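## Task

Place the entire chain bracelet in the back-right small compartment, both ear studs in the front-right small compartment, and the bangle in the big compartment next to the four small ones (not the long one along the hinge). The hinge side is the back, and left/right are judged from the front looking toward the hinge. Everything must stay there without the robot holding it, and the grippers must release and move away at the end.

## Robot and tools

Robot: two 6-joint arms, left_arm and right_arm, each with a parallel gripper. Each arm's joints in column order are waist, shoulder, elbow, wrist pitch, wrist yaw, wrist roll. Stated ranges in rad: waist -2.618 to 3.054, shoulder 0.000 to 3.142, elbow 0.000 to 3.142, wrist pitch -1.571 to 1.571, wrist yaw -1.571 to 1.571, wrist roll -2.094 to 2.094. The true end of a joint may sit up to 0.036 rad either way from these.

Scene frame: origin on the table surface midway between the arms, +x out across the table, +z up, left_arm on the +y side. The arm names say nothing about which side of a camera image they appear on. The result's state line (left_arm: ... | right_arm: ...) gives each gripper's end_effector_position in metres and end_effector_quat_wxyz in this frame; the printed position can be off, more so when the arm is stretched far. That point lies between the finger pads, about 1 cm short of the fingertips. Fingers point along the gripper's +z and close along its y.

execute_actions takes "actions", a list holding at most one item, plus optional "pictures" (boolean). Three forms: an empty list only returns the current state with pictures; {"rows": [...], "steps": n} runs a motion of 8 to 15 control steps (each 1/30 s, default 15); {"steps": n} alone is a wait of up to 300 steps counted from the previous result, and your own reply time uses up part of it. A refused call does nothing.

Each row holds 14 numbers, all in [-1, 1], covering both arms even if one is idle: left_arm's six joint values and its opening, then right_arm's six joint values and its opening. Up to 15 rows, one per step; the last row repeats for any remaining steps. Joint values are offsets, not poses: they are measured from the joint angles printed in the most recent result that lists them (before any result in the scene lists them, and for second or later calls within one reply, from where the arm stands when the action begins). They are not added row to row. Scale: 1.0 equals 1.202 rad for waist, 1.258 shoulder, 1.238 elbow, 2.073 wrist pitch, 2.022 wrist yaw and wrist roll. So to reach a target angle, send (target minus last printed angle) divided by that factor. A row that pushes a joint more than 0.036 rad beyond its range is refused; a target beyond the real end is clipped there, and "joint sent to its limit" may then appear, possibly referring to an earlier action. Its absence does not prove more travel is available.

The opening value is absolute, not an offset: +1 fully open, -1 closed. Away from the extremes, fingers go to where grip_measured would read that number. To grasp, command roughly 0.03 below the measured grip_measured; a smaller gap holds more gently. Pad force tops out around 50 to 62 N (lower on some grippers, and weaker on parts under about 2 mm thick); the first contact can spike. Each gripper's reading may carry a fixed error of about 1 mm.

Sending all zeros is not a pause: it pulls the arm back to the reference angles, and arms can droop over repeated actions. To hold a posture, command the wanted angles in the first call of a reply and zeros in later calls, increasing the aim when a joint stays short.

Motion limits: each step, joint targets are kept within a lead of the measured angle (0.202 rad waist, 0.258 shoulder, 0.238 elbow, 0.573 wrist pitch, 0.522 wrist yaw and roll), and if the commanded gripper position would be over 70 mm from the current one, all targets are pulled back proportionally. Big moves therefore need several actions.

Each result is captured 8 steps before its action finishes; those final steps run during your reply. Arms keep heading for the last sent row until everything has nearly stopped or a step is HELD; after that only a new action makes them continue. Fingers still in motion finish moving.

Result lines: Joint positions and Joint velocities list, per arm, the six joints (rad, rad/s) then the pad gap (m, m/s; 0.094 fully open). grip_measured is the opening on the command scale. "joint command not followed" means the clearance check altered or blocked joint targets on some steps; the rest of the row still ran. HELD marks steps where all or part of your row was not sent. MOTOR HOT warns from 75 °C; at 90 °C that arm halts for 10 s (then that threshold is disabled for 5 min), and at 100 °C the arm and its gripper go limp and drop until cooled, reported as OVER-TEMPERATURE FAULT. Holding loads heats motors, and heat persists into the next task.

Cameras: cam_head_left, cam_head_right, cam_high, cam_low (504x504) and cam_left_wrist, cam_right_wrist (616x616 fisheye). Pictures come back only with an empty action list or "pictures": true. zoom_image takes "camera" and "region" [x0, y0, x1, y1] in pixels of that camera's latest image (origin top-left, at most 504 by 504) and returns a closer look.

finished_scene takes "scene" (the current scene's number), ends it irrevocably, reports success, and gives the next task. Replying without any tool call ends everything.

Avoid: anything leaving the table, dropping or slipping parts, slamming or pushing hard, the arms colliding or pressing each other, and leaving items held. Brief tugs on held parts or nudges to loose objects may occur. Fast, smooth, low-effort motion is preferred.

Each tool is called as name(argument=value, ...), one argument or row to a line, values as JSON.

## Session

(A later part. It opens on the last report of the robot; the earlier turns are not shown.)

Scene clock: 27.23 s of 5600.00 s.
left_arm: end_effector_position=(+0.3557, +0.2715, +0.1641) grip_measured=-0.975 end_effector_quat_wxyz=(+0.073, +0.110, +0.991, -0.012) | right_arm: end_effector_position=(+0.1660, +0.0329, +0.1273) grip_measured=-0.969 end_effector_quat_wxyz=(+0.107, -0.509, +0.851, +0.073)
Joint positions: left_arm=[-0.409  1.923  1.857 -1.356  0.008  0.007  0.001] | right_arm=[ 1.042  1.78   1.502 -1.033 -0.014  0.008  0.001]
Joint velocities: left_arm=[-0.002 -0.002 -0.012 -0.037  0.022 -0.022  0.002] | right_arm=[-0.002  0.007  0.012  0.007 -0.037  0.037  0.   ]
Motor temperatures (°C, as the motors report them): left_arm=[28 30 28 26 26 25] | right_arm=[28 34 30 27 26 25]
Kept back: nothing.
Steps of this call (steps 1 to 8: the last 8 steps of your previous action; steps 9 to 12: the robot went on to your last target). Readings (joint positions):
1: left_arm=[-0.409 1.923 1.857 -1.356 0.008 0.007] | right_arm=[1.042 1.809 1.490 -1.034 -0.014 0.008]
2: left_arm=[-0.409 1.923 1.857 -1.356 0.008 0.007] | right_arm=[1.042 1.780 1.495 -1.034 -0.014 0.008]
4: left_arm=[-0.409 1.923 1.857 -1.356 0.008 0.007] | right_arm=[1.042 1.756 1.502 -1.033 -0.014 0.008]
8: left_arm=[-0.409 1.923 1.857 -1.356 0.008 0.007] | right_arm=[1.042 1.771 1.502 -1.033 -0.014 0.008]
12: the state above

execute_actions(
  actions=[
    {"rows":[[0,0,0,0,0,0,-1,-0.015,0.01,0.02,0,0,0.01,-1],[0,0,0,0,0,0,-1,-0.04,0.03,0.045,0,0,0.02,-1],[0,0,0,0,0,0,-1,-0.07,0.055,0.075,0.005,0,0.04,-1],[0,0,0,0,0,0,-1,-0.1,0.08,0.105,0.008,0,0.06,-1],[0,0,0,0,0,0,-1,-0.13,0.105,0.135,0.01,0,0.075,-1],[0,0,0,0,0,0,-1,-0.16,0.13,0.165,0.013,0,0.09,-1],[0,0,0,0,0,0,-1,-0.19,0.155,0.195,0.016,0,0.11,-1],[0,0,0,0,0,0,-1,-0.22,0.18,0.225,0.018,0,0.125,-1],[0,0,0,0,0,0,-1,-0.25,0.205,0.25,0.02,0,0.14,-1],[0,0,0,0,0,0,-1,-0.275,0.225,0.275,0.022,0,0.155,-1],[0,0,0,0,0,0,-1,-0.295,0.243,0.29,0.024,0,0.17,-1],[0,0,0,0,0,0,-1,-0.308,0.255,0.3,0.026,0,0.177,-1],[0,0,0,0,0,0,-1,-0.315,0.262,0.305,0.026,0,0.18,-1]],"steps":15},
  ],
)

execute_actions(
  actions=[
    {"steps":16},
  ],
  pictures=true,
)

Scene clock: 28.23 s of 5600.00 s.
left_arm: end_effector_position=(+0.3557, +0.2715, +0.1641) grip_measured=-0.975 end_effector_quat_wxyz=(+0.073, +0.110, +0.991, -0.012) | right_arm: end_effector_position=(+0.2344, +0.0388, +0.1280) grip_measured=-0.969 end_effector_quat_wxyz=(+0.119, -0.402, +0.904, +0.084)
Joint positions: left_arm=[-0.409  1.923  1.857 -1.356  0.008  0.007  0.001] | right_arm=[ 0.903  1.909  1.662 -1.033 -0.025  0.113  0.001]
Joint velocities: left_arm=[-0.017  0.002 -0.017 -0.081 -0.022 -0.051 -0.001] | right_arm=[-1.111  0.989  1.082  0.212  0.007  0.711 -0.001]
Motor temperatures (°C, as the motors report them): left_arm=[28 30 28 26 26 25] | right_arm=[28 34 30 27 26 25]
Steps of this call (steps 1 to 23: the robot went on to your last target; steps 24 to 30: the first 7 steps of this action). Readings (joint positions):
24: left_arm=[-0.409 1.923 1.857 -1.356 0.008 0.007] | right_arm=[1.041 1.780 1.502 -1.033 -0.014 0.010]
25: left_arm=[-0.409 1.923 1.857 -1.356 0.008 0.007] | right_arm=[1.036 1.784 1.508 -1.038 -0.015 0.016]
27: left_arm=[-0.409 1.923 1.857 -1.356 0.008 0.007] | right_arm=[1.004 1.817 1.552 -1.046 -0.022 0.044]
30: the state above

Scene clock: 28.77 s of 5600.00 s.
left_arm: end_effector_position=(+0.3557, +0.2715, +0.1641) grip_measured=-0.975 end_effector_quat_wxyz=(+0.073, +0.110, +0.991, -0.012) | right_arm: end_effector_position=(+0.3577, +0.0036, +0.1015) grip_measured=-0.969 end_effector_quat_wxyz=(+0.136, -0.169, +0.972, +0.086)
Joint positions: left_arm=[-0.409  1.923  1.857 -1.356  0.008  0.007  0.001] | right_arm=[ 0.659  2.118  1.851 -0.98  -0.011  0.359  0.001]
Joint velocities: left_arm=[-0.022 -0.002 -0.007 -0.051  0.022 -0.022 -0.001] | right_arm=[ 0.051 -0.012  0.012 -0.051 -0.022  0.037  0.001]
Motor temperatures (°C, as the motors report them): left_arm=[28 30 28 26 26 25] | right_arm=[28 34 30 27 26 25]
Kept back: nothing.
Steps of this call (steps 1 to 8: the last 8 steps of your previous action; steps 9 to 16: the robot went on to your last target). Readings (joint positions):
1: left_arm=[-0.409 1.923 1.857 -1.356 0.008 0.007] | right_arm=[0.863 1.944 1.701 -1.025 -0.025 0.140]
2: left_arm=[-0.409 1.923 1.857 -1.356 0.008 0.007] | right_arm=[0.822 1.978 1.737 -1.016 -0.025 0.168]
4: left_arm=[-0.409 1.923 1.857 -1.356 0.008 0.007] | right_arm=[0.744 2.040 1.799 -0.999 -0.024 0.226]
8: left_arm=[-0.409 1.923 1.857 -1.356 0.008 0.007] | right_arm=[0.644 2.110 1.846 -0.978 -0.013 0.310]
16: the state above

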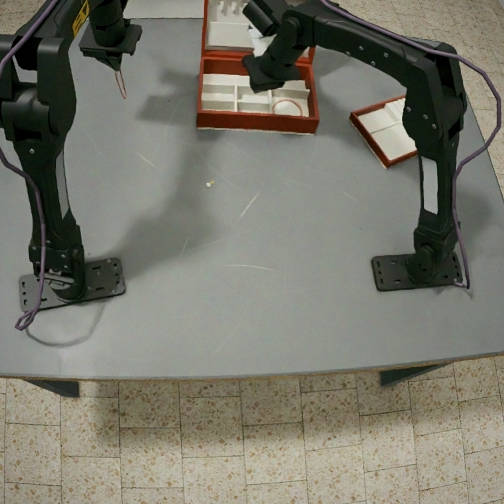

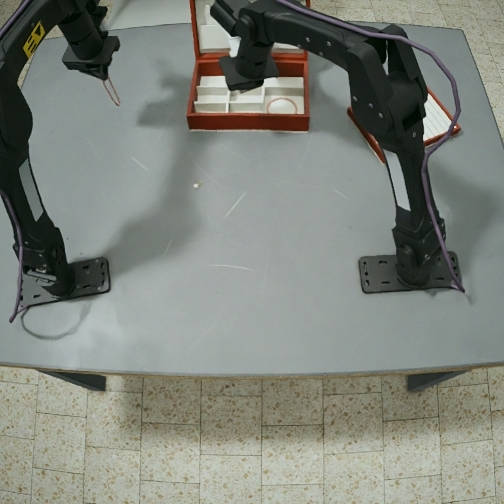

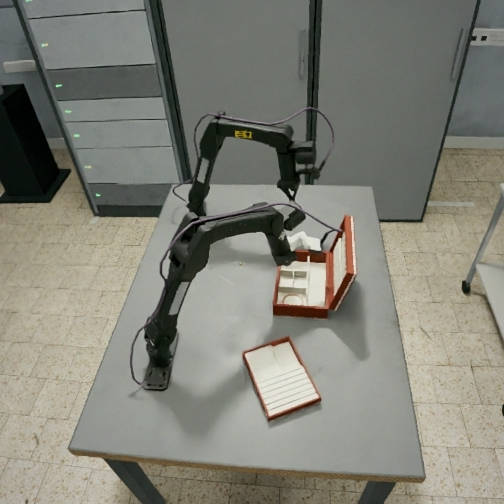

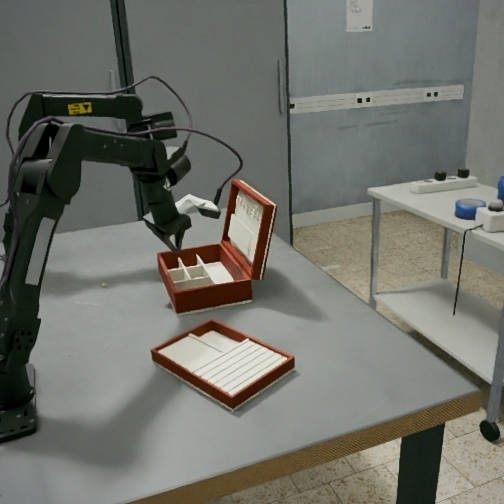

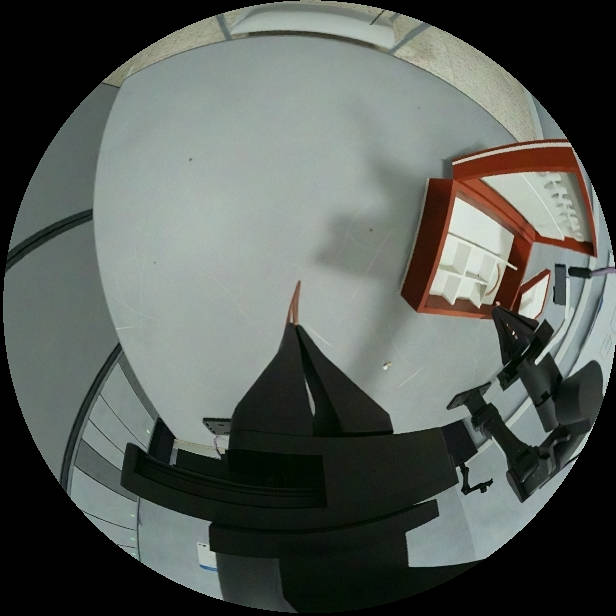

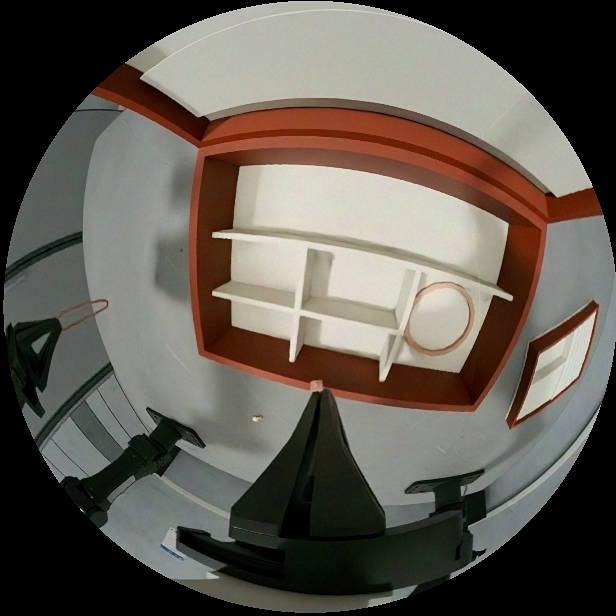

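execute_actions(
  actions=[
    {"rows":[[0,0,0,0,0,0,-1,0,0.01,0.012,0,0,0,-1],[0,0,0,0,0,0,-1,0,0.02,0.012,0,0,0,-1],[0,0,0,0,0,0,-1,0,0.03,0.012,0,0,0,-1],[0,0,0,0,0,0,-1,0,0.04,0.012,0,0,0,-1],[0,0,0,0,0,0,-1,0,0.05,0.012,0,0,0,-1]],"steps":12},
  ],
)

execute_actions(
  actions=[
    {"steps":10},
  ],
  pictures=true,
)

Scene clock: 29.37 s of 5600.00 s.
left_arm: end_effector_position=(+0.3557, +0.2715, +0.1641) grip_measured=-0.975 end_effector_quat_wxyz=(+0.073, +0.110, +0.991, -0.012) | right_arm: end_effector_position=(+0.3568, +0.0043, +0.0965) grip_measured=-0.969 end_effector_quat_wxyz=(+0.131, -0.167, +0.974, +0.085)
Joint positions: left_arm=[-0.409  1.923  1.857 -1.356  0.008  0.007  0.001] | right_arm=[ 0.661  2.129  1.851 -0.98  -0.012  0.367  0.001]
Joint velocities: left_arm=[-0.022  0.002 -0.012 -0.037 -0.081  0.037 -0.   ] | right_arm=[-0.012  0.198 -0.017  0.022 -0.007  0.051 -0.001]
Motor temperatures (°C, as the motors report them): left_arm=[28 30 28 26 26 25] | right_arm=[28 34 30 27 26 25]
Steps of this call (steps 1 to 14: the robot went on to your last target; steps 15 to 18: the first 4 steps of this action). Readings (joint positions):
15: left_arm=[-0.409 1.923 1.857 -1.356 0.008 0.007] | right_arm=[0.661 2.118 1.851 -0.980 -0.012 0.367]
16: left_arm=[-0.409 1.923 1.857 -1.356 0.008 0.007] | right_arm=[0.661 2.120 1.851 -0.980 -0.012 0.367]
18: the state above

Scene clock: 29.70 s of 5600.00 s.
left_arm: end_effector_position=(+0.3557, +0.2715, +0.1641) grip_measured=-0.975 end_effector_quat_wxyz=(+0.073, +0.110, +0.991, -0.012) | right_arm: end_effector_position=(+0.3552, +0.0029, +0.0683) grip_measured=-0.969 end_effector_quat_wxyz=(+0.105, -0.167, +0.978, +0.069)
Joint positions: left_arm=[-0.409  1.923  1.857 -1.356  0.008  0.007  0.001] | right_arm=[ 0.661  2.189  1.851 -0.98  -0.012  0.366  0.001]
Joint velocities: left_arm=[ 0.022  0.012 -0.037 -0.007 -0.007  0.007 -0.   ] | right_arm=[-0.017 -0.002 -0.002  0.037  0.066 -0.022 -0.001]
Motor temperatures (°C, as the motors report them): left_arm=[28 30 28 26 26 25] | right_arm=[28 34 30 27 26 25]
Kept back: nothing.
Steps of this call (steps 1 to 8: the last 8 steps of your previous action; steps 9 to 10: the robot went on to your last target). Readings (joint positions):
1: left_arm=[-0.409 1.923 1.857 -1.356 0.008 0.007] | right_arm=[0.661 2.138 1.851 -0.980 -0.012 0.367]
2: left_arm=[-0.409 1.923 1.857 -1.356 0.008 0.007] | right_arm=[0.661 2.148 1.851 -0.980 -0.012 0.367]
4: left_arm=[-0.409 1.923 1.857 -1.356 0.008 0.007] | right_arm=[0.661 2.170 1.851 -0.980 -0.012 0.367]
8: left_arm=[-0.409 1.923 1.857 -1.356 0.008 0.007] | right_arm=[0.661 2.189 1.851 -0.980 -0.012 0.367]
10: the state above

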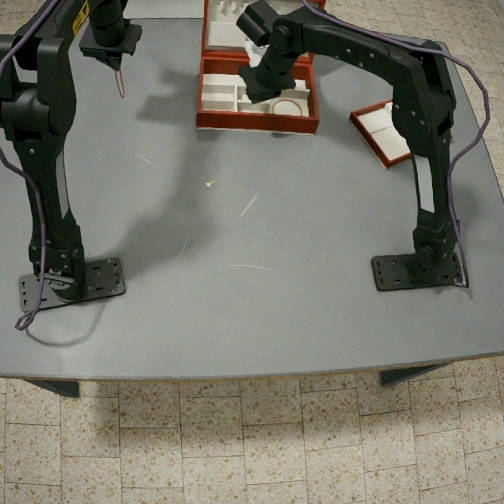

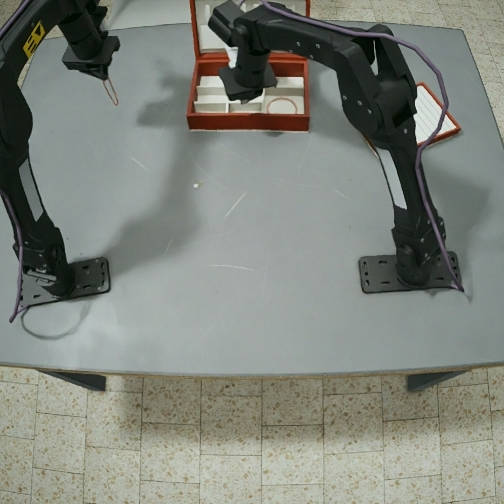

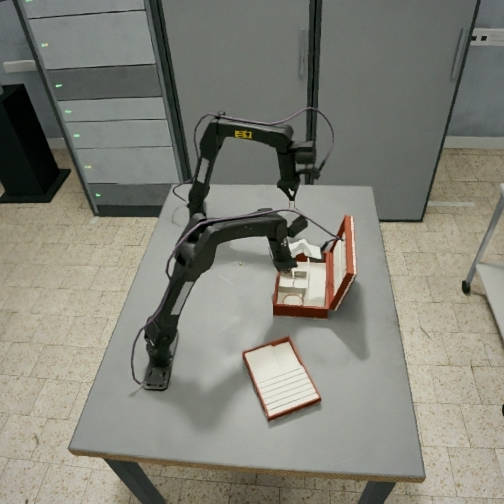

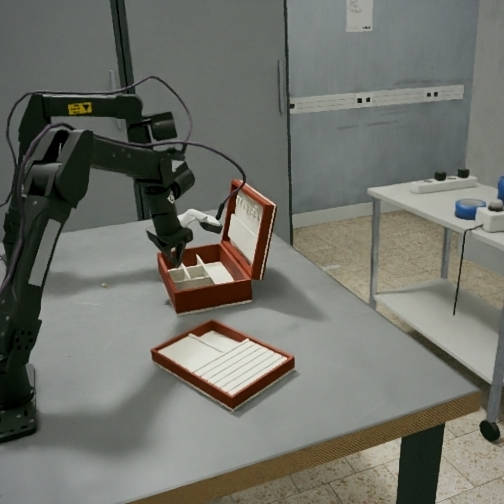

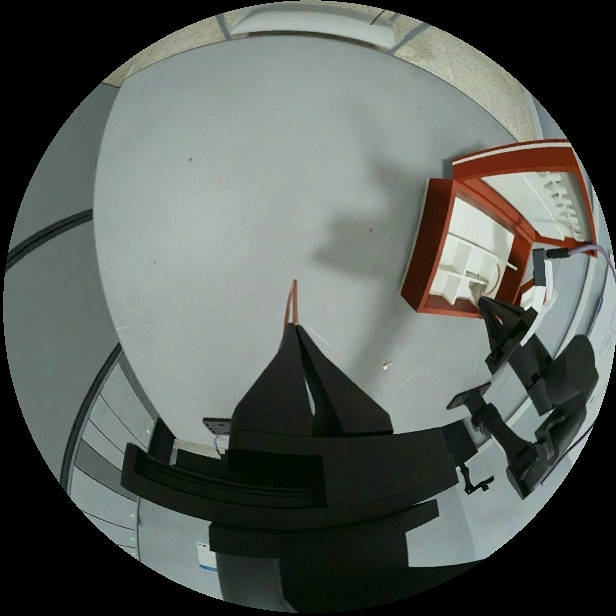

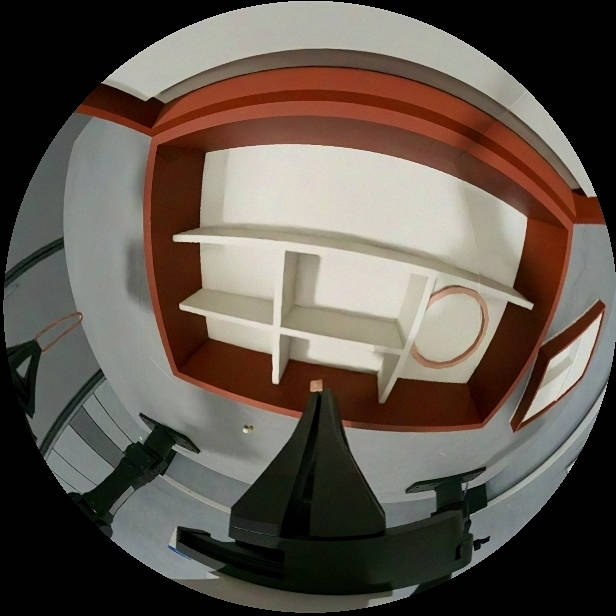

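execute_actions(
  actions=[
    {"rows":[[0,0,0,0,0,0,-1,0,0.01,0.012,0,0,0,-1],[0,0,0,0,0,0,-1,0,0.02,0.012,0,0,0,-1],[0,0,0,0,0,0,-1,0,0.03,0.012,0,0,0,-1],[0,0,0,0,0,0,-1,0,0.04,0.012,0,0,0,-1],[0,0,0,0,0,0,-1,0,0.05,0.012,0,0,0,-1]],"steps":12},
  ],
)

execute_actions(
  actions=[
    {"steps":10},
  ],
  pictures=true,
)

Scene clock: 30.23 s of 5600.00 s.
left_arm: end_effector_position=(+0.3557, +0.2715, +0.1641) grip_measured=-0.975 end_effector_quat_wxyz=(+0.073, +0.110, +0.991, -0.012) | right_arm: end_effector_position=(+0.3547, +0.0025, +0.0635) grip_measured=-0.969 end_effector_quat_wxyz=(+0.101, -0.167, +0.978, +0.067)
Joint positions: left_arm=[-0.409  1.923  1.857 -1.356  0.008  0.007  0.001] | right_arm=[ 0.661  2.2    1.851 -0.98  -0.012  0.366  0.001]
Joint velocities: left_arm=[-0.007  0.002  0.002 -0.022  0.007  0.007  0.   ] | right_arm=[ 0.012  0.188  0.002 -0.066 -0.051  0.081 -0.001]
Motor temperatures (°C, as the motors report them): left_arm=[28 30 28 26 26 25] | right_arm=[28 34 30 27 26 25]
Steps of this call (steps 1 to 12: the robot went on to your last target; steps 13 to 16: the first 4 steps of this action). Readings (joint positions):
13: left_arm=[-0.409 1.923 1.857 -1.356 0.008 0.007] | right_arm=[0.661 2.189 1.851 -0.980 -0.012 0.366]
14: left_arm=[-0.409 1.923 1.857 -1.356 0.008 0.007] | right_arm=[0.661 2.190 1.851 -0.980 -0.012 0.366]
16: the state above

Scene clock: 30.57 s of 5600.00 s.
left_arm: end_effector_position=(+0.3557, +0.2715, +0.1641) grip_measured=-0.975 end_effector_quat_wxyz=(+0.073, +0.110, +0.991, -0.012) | right_arm: end_effector_position=(+0.3526, +0.0003, +0.0368) grip_measured=-0.969 end_effector_quat_wxyz=(+0.078, -0.168, +0.981, +0.053)
Joint positions: left_arm=[-0.409  1.923  1.857 -1.356  0.008  0.007  0.001] | right_arm=[ 0.661  2.258  1.851 -0.976 -0.011  0.366  0.001]
Joint velocities: left_arm=[-0.007 -0.027 -0.017 -0.051  0.051 -0.051  0.   ] | right_arm=[ 0.002  0.002 -0.002 -0.022 -0.022  0.022 -0.001]
Motor temperatures (°C, as the motors report them): left_arm=[28 30 28 26 26 25] | right_arm=[28 34 30 27 26 25]
Kept back: nothing.
Steps of this call (steps 1 to 8: the last 8 steps of your previous action; steps 9 to 10: the robot went on to your last target). Readings (joint positions):
1: left_arm=[-0.409 1.923 1.857 -1.356 0.008 0.007] | right_arm=[0.661 2.208 1.851 -0.980 -0.012 0.366]
2: left_arm=[-0.409 1.923 1.857 -1.356 0.008 0.007] | right_arm=[0.661 2.219 1.851 -0.980 -0.012 0.366]
4: left_arm=[-0.409 1.923 1.857 -1.356 0.008 0.007] | right_arm=[0.661 2.240 1.851 -0.980 -0.012 0.366]
8: left_arm=[-0.409 1.923 1.857 -1.356 0.008 0.007] | right_arm=[0.661 2.258 1.851 -0.976 -0.011 0.366]
10: the state above

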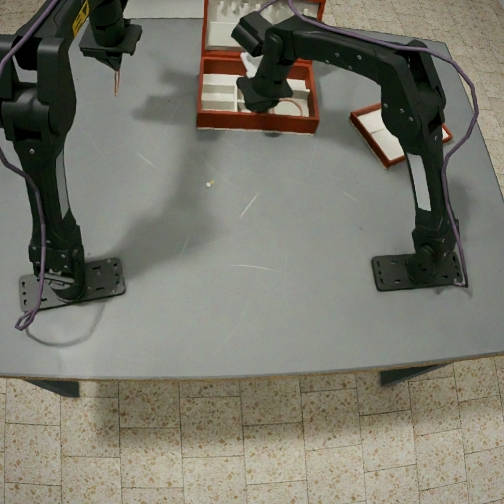

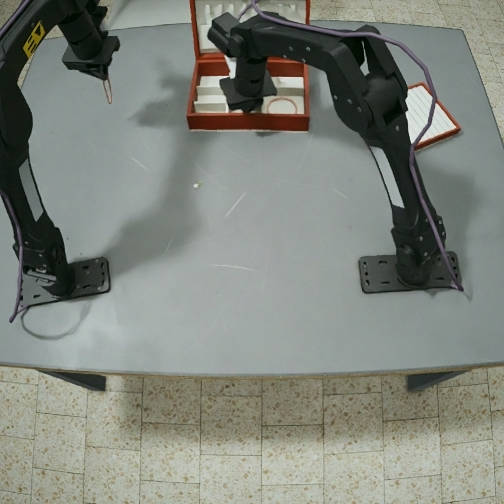

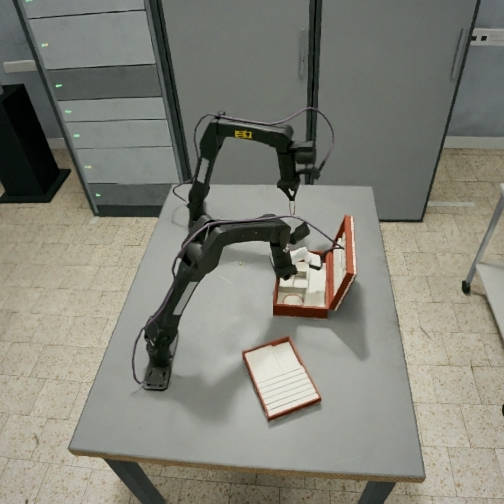

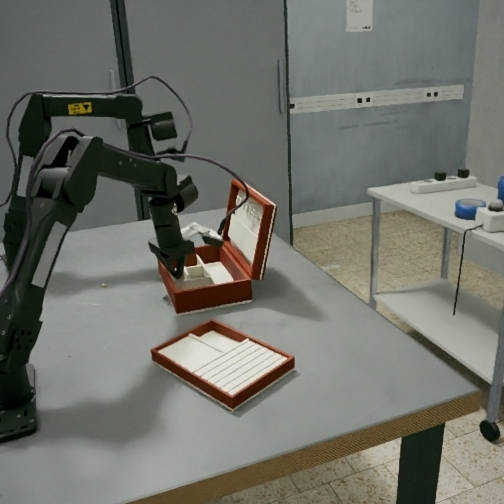

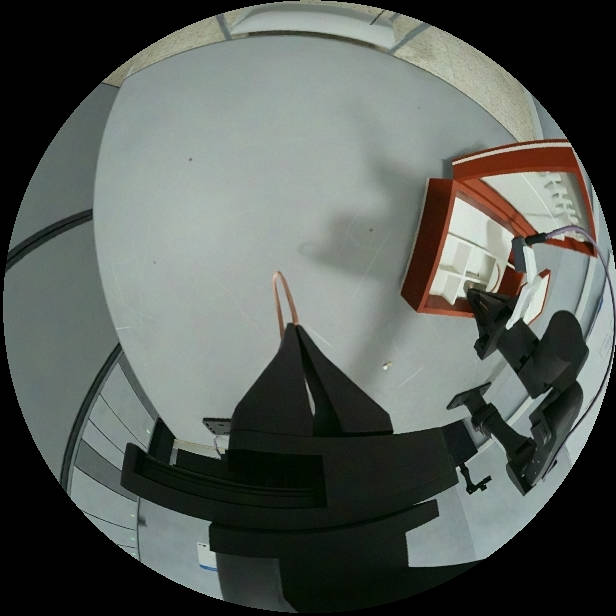

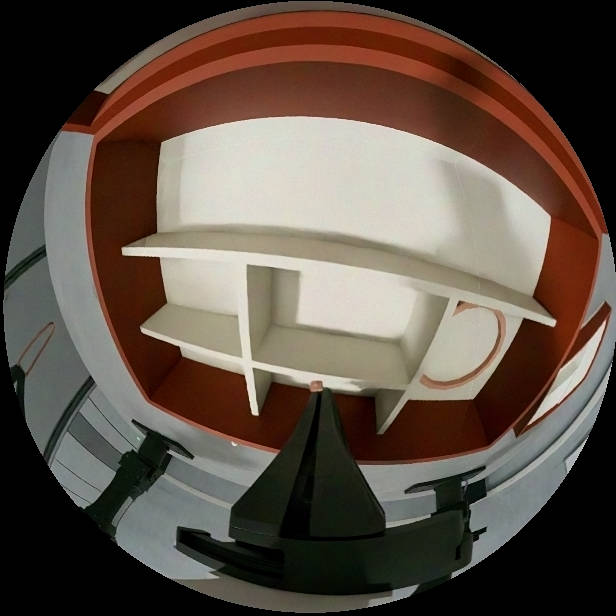

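execute_actions(
  actions=[
    {"rows":[[0,0,0,0,0,0,-1,0,0,0.012,0,0,0,-0.9],[0,0,0,0,0,0,-1,0,0,0.012,0,0,0,-0.8],[0,0,0,0,0,0,-1,0,0,0.012,0,0,0,-0.75],[0,0,0,0,0,0,-1,0,0,0.012,0,0,0,-0.75],[0,0,0,0,0,0,-1,0,0,0.012,0,0,0,-0.75],[0,0,0,0,0,0,-1,0,0,0.012,0,0,0,-0.75],[0,0,0,0,0,0,-1,0,-0.02,0.012,0,0,0,-0.75],[0,0,0,0,0,0,-1,0,-0.04,0.012,0,0,0,-0.75],[0,0,0,0,0,0,-1,0,-0.06,0.012,0,0,0,-0.75],[0,0,0,0,0,0,-1,0,-0.08,0.012,0,0,0,-0.75],[0,0,0,0,0,0,-1,0,-0.1,0.012,0,0,0,-0.75],[0,0,0,0,0,0,-1,0,-0.12,0.012,0,0,0,-0.75],[0,0,0,0,0,0,-1,0,-0.14,0.012,0,0,0,-0.75]],"steps":15},
  ],
)

execute_actions(
  actions=[
    {"steps":14},
  ],
  pictures=true,
)

Scene clock: 31.47 s of 5600.00 s.
left_arm: end_effector_position=(+0.3557, +0.2715, +0.1641) grip_measured=-0.975 end_effector_quat_wxyz=(+0.073, +0.110, +0.991, -0.012) | right_arm: end_effector_position=(+0.3538, -0.0003, +0.0369) grip_measured=-0.753 end_effector_quat_wxyz=(+0.080, -0.167, +0.981, +0.051)
Joint positions: left_arm=[-0.409  1.923  1.857 -1.356  0.008  0.007  0.001] | right_arm=[ 0.66   2.258  1.851 -0.974 -0.007  0.366  0.012]
Joint velocities: left_arm=[-0.012 -0.012 -0.002 -0.022  0.007 -0.037  0.001] | right_arm=[ 0.002  0.012  0.002  0.022  0.022  0.11  -0.001]
Motor temperatures (°C, as the motors report them): left_arm=[28 30 28 26 26 25] | right_arm=[28 34 30 27 26 25]
Steps of this call (steps 1 to 20: the robot went on to your last target; steps 21 to 27: the first 7 steps of this action). Readings (joint positions):
21: left_arm=[-0.409 1.923 1.857 -1.356 0.008 0.007] | right_arm=[0.661 2.258 1.851 -0.976 -0.011 0.366]
22: left_arm=[-0.409 1.923 1.857 -1.356 0.008 0.007] | right_arm=[0.661 2.258 1.851 -0.976 -0.009 0.366]
24: left_arm=[-0.409 1.923 1.857 -1.356 0.008 0.007] | right_arm=[0.660 2.258 1.851 -0.974 -0.007 0.366]
27: the state above

Scene clock: 31.93 s of 5600.00 s.
left_arm: end_effector_position=(+0.3557, +0.2715, +0.1641) grip_measured=-0.975 end_effector_quat_wxyz=(+0.073, +0.110, +0.991, -0.012) | right_arm: end_effector_position=(+0.3589, +0.0044, +0.1250) grip_measured=-0.753 end_effector_quat_wxyz=(+0.160, -0.165, +0.968, +0.099)
Joint positions: left_arm=[-0.409  1.923  1.857 -1.356  0.008  0.007  0.001] | right_arm=[ 0.66   2.069  1.851 -0.975 -0.008  0.366  0.012]
Joint velocities: left_arm=[ 0.017  0.002 -0.002 -0.066 -0.066 -0.051 -0.   ] | right_arm=[ 0.007  0.105  0.012 -0.007 -0.007 -0.022 -0.001]
Motor temperatures (°C, as the motors report them): left_arm=[28 30 28 26 26 25] | right_arm=[28 34 30 27 26 25]
Kept back: nothing.
Steps of this call (steps 1 to 8: the last 8 steps of your previous action; steps 9 to 14: the robot went on to your last target). Readings (joint positions):
1: left_arm=[-0.409 1.923 1.857 -1.356 0.008 0.007] | right_arm=[0.660 2.254 1.851 -0.973 -0.007 0.366]
2: left_arm=[-0.409 1.923 1.857 -1.356 0.008 0.007] | right_arm=[0.660 2.249 1.851 -0.973 -0.007 0.366]
4: left_arm=[-0.409 1.923 1.857 -1.356 0.008 0.007] | right_arm=[0.660 2.223 1.851 -0.976 -0.008 0.366]
8: left_arm=[-0.409 1.923 1.857 -1.356 0.008 0.007] | right_arm=[0.660 2.123 1.851 -0.977 -0.008 0.366]
14: the state above

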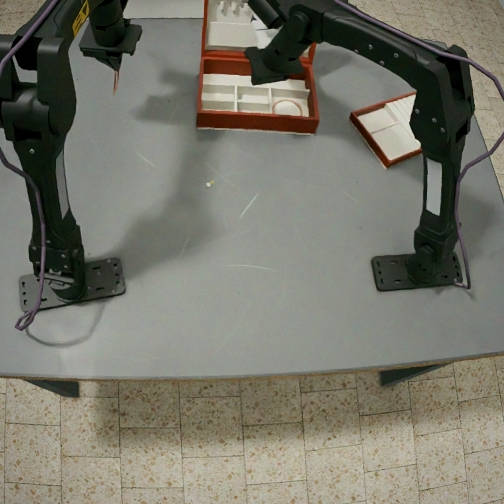

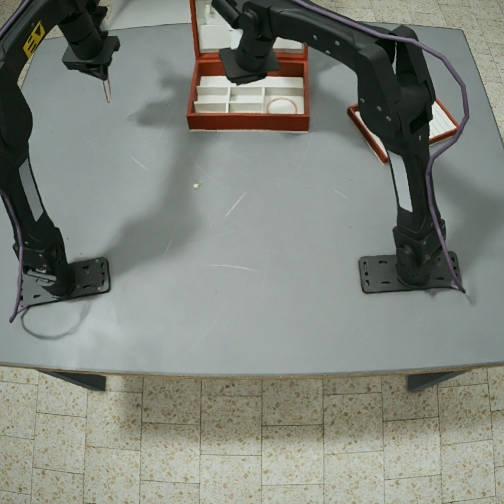

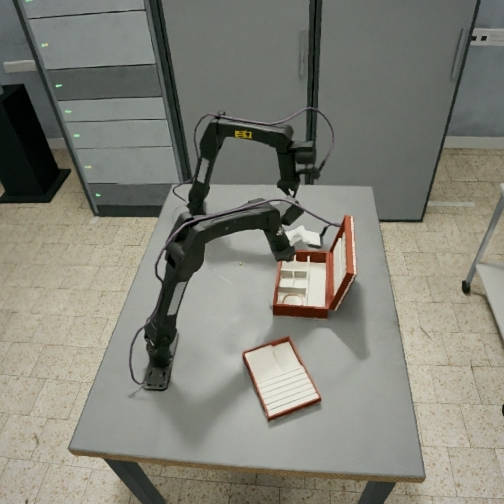

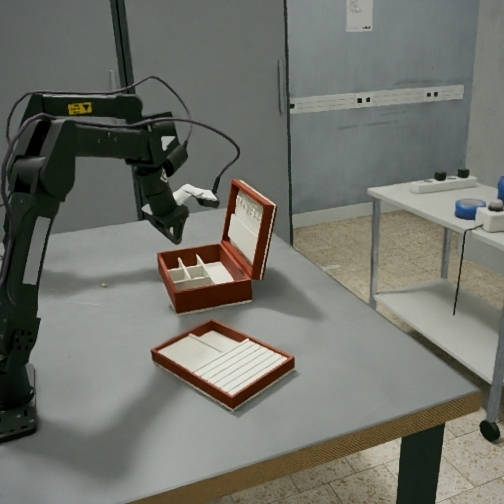

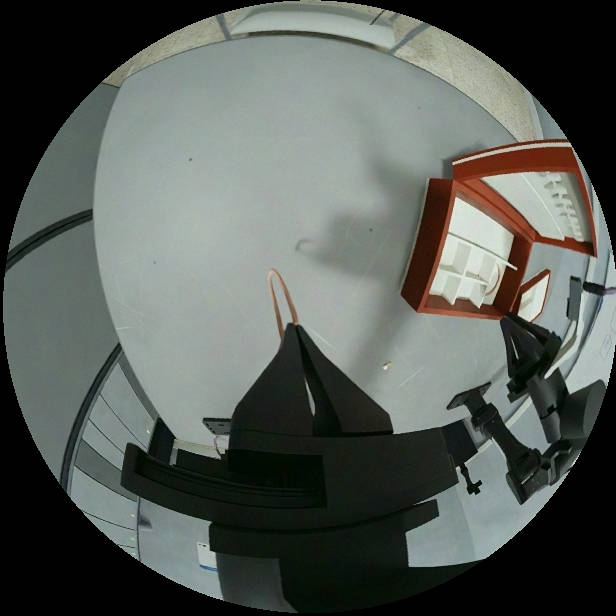

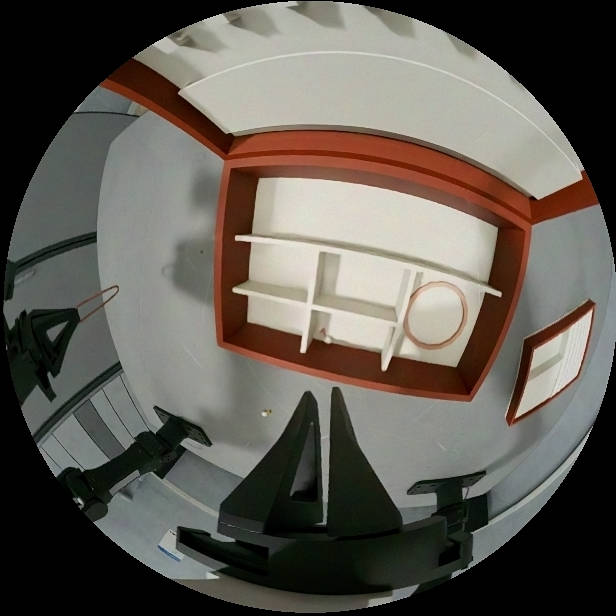

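execute_actions(
  actions=[
    {"rows":[[-0.005,0.002,0.008,0.002,0,0,-1,-0.02,-0.04,-0.03,-0.01,0,0,-0.75],[-0.012,0.005,0.012,0.005,0,0,-1,-0.04,-0.08,-0.065,-0.02,0,0,-0.75],[-0.022,0.009,0.018,0.009,0,0,-1,-0.06,-0.12,-0.1,-0.03,0,0,-0.75],[-0.034,0.014,0.025,0.014,0,0,-1,-0.08,-0.16,-0.135,-0.04,0,0,-0.75],[-0.048,0.019,0.033,0.019,0,0,-1,-0.1,-0.2,-0.17,-0.05,0,0,-0.75],[-0.063,0.025,0.041,0.025,0,0,-1,-0.12,-0.24,-0.205,-0.06,0,0,-0.75],[-0.079,0.032,0.05,0.032,0,0,-1,-0.14,-0.28,-0.24,-0.07,0,0,-0.75],[-0.096,0.038,0.059,0.038,0,0,-1,-0.16,-0.32,-0.275,-0.08,0,0,-0.75],[-0.113,0.045,0.068,0.045,0,0,-1,-0.18,-0.36,-0.31,-0.09,0,0,-0.75],[-0.13,0.052,0.077,0.052,0,0,-1,-0.2,-0.4,-0.345,-0.1,0,0,-0.75],[-0.148,0.059,0.087,0.059,0,0,-1,-0.22,-0.43,-0.38,-0.11,0,0,-0.75],[-0.166,0.066,0.097,0.066,0,0,-1,-0.24,-0.46,-0.41,-0.12,0,0,-0.75],[-0.184,0.074,0.107,0.074,0,0,-1,-0.26,-0.49,-0.44,-0.13,0,0,-0.75],[-0.202,0.081,0.117,0.081,0,0,-1,-0.28,-0.51,-0.46,-0.14,0,0,-0.75],[-0.22,0.088,0.127,0.088,0,0,-1,-0.3,-0.52,-0.47,-0.145,0,0,-0.75]],"steps":15},
  ],
)

execute_actions(
  actions=[
    {"rows":[[-0.04,0.014,0.025,0.014,0,0,-1,0,0,0,0,0,0,-0.75],[-0.058,0.021,0.035,0.021,0,0,-1,0,0,0,0,0,0,-0.75],[-0.076,0.028,0.045,0.028,0,0,-1,0,0,0,0,0,0,-0.75],[-0.094,0.035,0.055,0.035,0,0,-1,0,0,0,0,0,0,-0.75],[-0.112,0.042,0.065,0.042,0,0,-1,0,0,0,0,0,0,-0.75],[-0.13,0.049,0.075,0.049,0,0,-1,0,0,0,0,0,0,-0.75],[-0.147,0.056,0.084,0.056,0,0,-1,0,0,0,0,0,0,-0.75],[-0.163,0.062,0.093,0.062,0,0,-1,0,0,0,0,0,0,-0.75],[-0.178,0.068,0.101,0.068,0,0,-1,0,0,0,0,0,0,-0.75],[-0.192,0.074,0.109,0.074,0,0,-1,0,0,0,0,0,0,-0.75],[-0.204,0.079,0.116,0.079,0,0,-1,0,0,0,0,0,0,-0.75],[-0.215,0.083,0.122,0.084,0,0,-1,0,0,0,0,0,0,-0.75],[-0.224,0.086,0.127,0.088,0,0,-1,0,0,0,0,0,0,-0.75],[-0.231,0.089,0.131,0.091,0,0,-1,0,0,0,0,0,0,-0.75],[-0.236,0.09,0.134,0.093,0,0,-1,0,0,0,0,0,0,-0.75]],"steps":15},
  ],
)

execute_actions(
  actions=[
    {"steps":14},
  ],
  pictures=true,
)

Scene clock: 34.57 s of 5600.00 s.
left_arm: end_effector_position=(+0.3604, +0.2527, +0.1667) grip_measured=-0.975 end_effector_quat_wxyz=(+0.086, +0.131, +0.987, -0.015) | right_arm: end_effector_position=(+0.3331, -0.0753, +0.1415) grip_measured=-0.753 end_effector_quat_wxyz=(+0.136, -0.114, +0.981, +0.080)
Joint positions: left_arm=[-0.452  1.934  1.877 -1.338  0.008  0.007  0.001] | right_arm=[ 0.551  1.844  1.623 -1.033 -0.017  0.366  0.012]
Joint velocities: left_arm=[-0.462  0.144  0.315  0.212 -0.022  0.081  0.   ] | right_arm=[-0.93  -1.595 -1.165 -0.652  0.051  0.022  0.   ]
Motor temperatures (°C, as the motors report them): left_arm=[28 31 28 26 26 25] | right_arm=[28 35 30 27 26 25]
Steps of this call (steps 1 to 30: the robot went on to your last target; steps 31 to 72: nothing new was sent; steps 73 to 79: the first 7 steps of this action). Readings (joint positions):
73: left_arm=[-0.409 1.923 1.857 -1.356 0.008 0.007] | right_arm=[0.658 2.073 1.845 -0.973 -0.009 0.366]
74: left_arm=[-0.410 1.923 1.857 -1.356 0.008 0.007] | right_arm=[0.654 2.058 1.825 -0.972 -0.010 0.366]
76: left_arm=[-0.416 1.923 1.857 -1.351 0.008 0.007] | right_arm=[0.631 1.994 1.751 -0.984 -0.015 0.366]
79: the state above

Scene clock: 35.07 s of 5600.00 s.
left_arm: end_effector_position=(+0.3724, +0.0974, +0.1802) grip_measured=-0.975 end_effector_quat_wxyz=(+0.183, +0.279, +0.941, -0.057) | right_arm: end_effector_position=(+0.2603, -0.2047, +0.1699) grip_measured=-0.753 end_effector_quat_wxyz=(+0.112, -0.003, +0.993, +0.047)
Joint positions: left_arm=[-0.764  2.044  2.032 -1.173  0.008  0.007  0.001] | right_arm=[ 0.33   1.436  1.318 -1.21  -0.007  0.368  0.012]
Joint velocities: left_arm=[-0.554  0.208  0.354  0.403 -0.007 -0.037 -0.001] | right_arm=[-0.012 -0.002 -0.002  0.007 -0.051 -0.007 -0.002]
Motor temperatures (°C, as the motors report them): left_arm=[28 31 28 26 26 25] | right_arm=[28 35 30 27 26 25]
Steps of this call (steps 1 to 8: the last 8 steps of your previous action; steps 9 to 15: the first 7 steps of this action, its rows measured from where the robot was after step 8). Readings (joint positions):
8: left_arm=[-0.632 2.004 1.971 -1.235 0.008 0.007] | right_arm=[0.338 1.444 1.330 -1.192 -0.011 0.366]
9: left_arm=[-0.653 2.010 1.978 -1.220 0.008 0.007] | right_arm=[0.325 1.431 1.318 -1.216 -0.008 0.367]
10: left_arm=[-0.672 2.014 1.981 -1.213 0.008 0.007] | right_arm=[0.323 1.430 1.318 -1.226 -0.006 0.368]
12: left_arm=[-0.708 2.023 1.996 -1.203 0.008 0.007] | right_arm=[0.327 1.434 1.318 -1.216 -0.007 0.368]
15: the state above

Scene clock: 35.53 s of 5600.00 s.
left_arm: end_effector_position=(+0.3596, +0.0069, +0.1944) grip_measured=-0.975 end_effector_quat_wxyz=(+0.244, +0.348, +0.900, -0.097) | right_arm: end_effector_position=(+0.2615, -0.2042, +0.1702) grip_measured=-0.753 end_effector_quat_wxyz=(+0.114, -0.003, +0.992, +0.048)
Joint positions: left_arm=[-0.923  2.102  2.112 -1.049  0.008  0.007  0.001] | right_arm=[ 0.33   1.436  1.318 -1.204 -0.007  0.368  0.012]
Joint velocities: left_arm=[ 0.027 -0.017  0.017  0.081  0.007 -0.007  0.   ] | right_arm=[ 0.007 -0.012  0.002  0.051 -0.051 -0.007  0.001]
Motor temperatures (°C, as the motors report them): left_arm=[28 31 28 26 26 25] | right_arm=[28 35 30 27 26 25]
Kept back: nothing.
Steps of this call (steps 1 to 8: the last 8 steps of your previous action; steps 9 to 14: the robot went on to your last target). Readings (joint positions):
1: left_arm=[-0.784 2.052 2.044 -1.160 0.008 0.007] | right_arm=[0.330 1.436 1.318 -1.208 -0.007 0.368]
2: left_arm=[-0.804 2.060 2.056 -1.146 0.008 0.007] | right_arm=[0.330 1.436 1.318 -1.207 -0.007 0.368]
4: left_arm=[-0.844 2.075 2.077 -1.120 0.008 0.007] | right_arm=[0.330 1.436 1.318 -1.206 -0.007 0.368]
8: left_arm=[-0.906 2.097 2.105 -1.075 0.008 0.007] | right_arm=[0.330 1.436 1.318 -1.205 -0.007 0.368]
14: the state above

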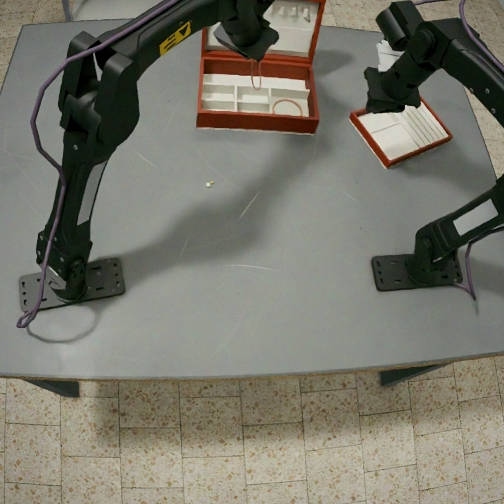

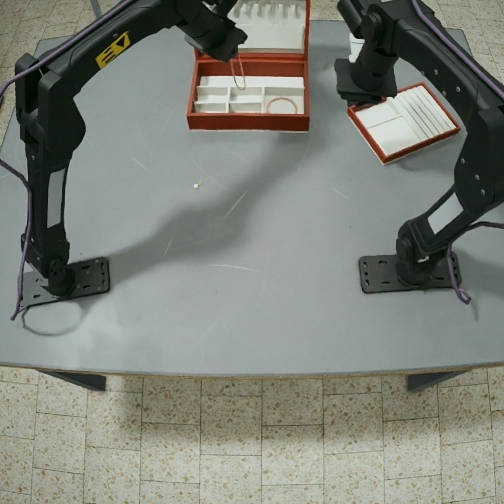

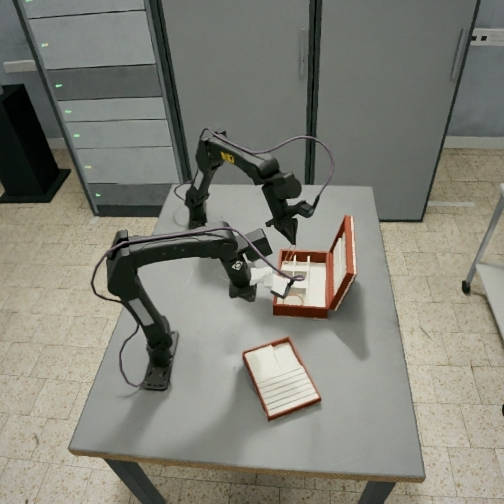

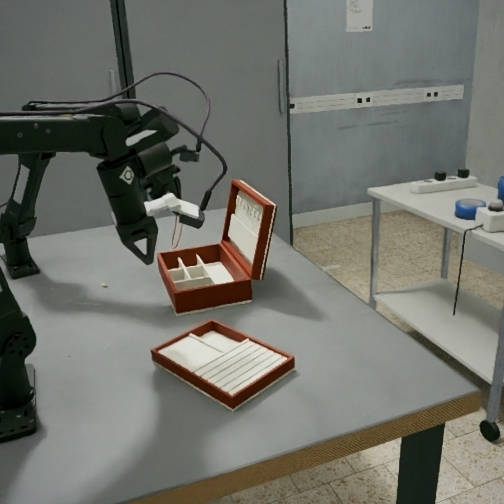

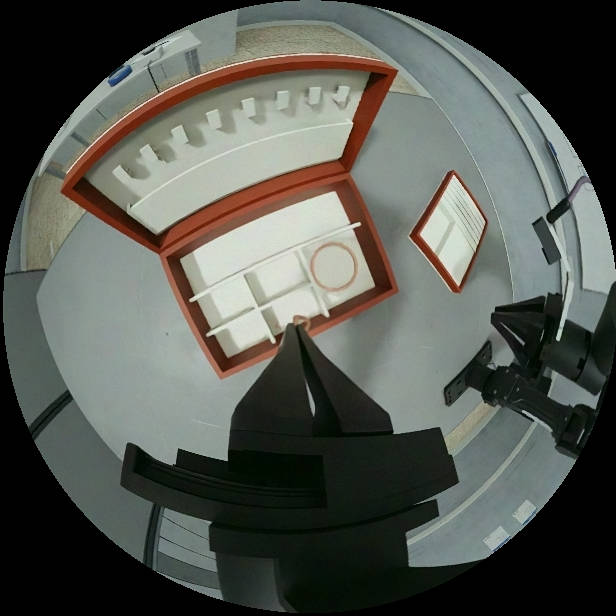

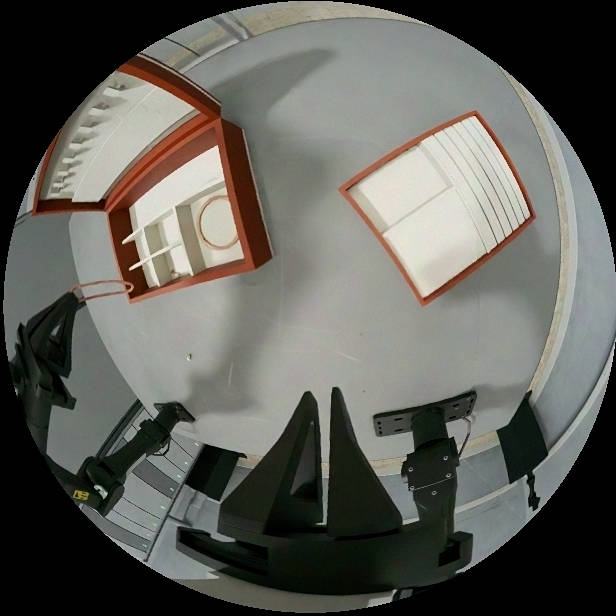

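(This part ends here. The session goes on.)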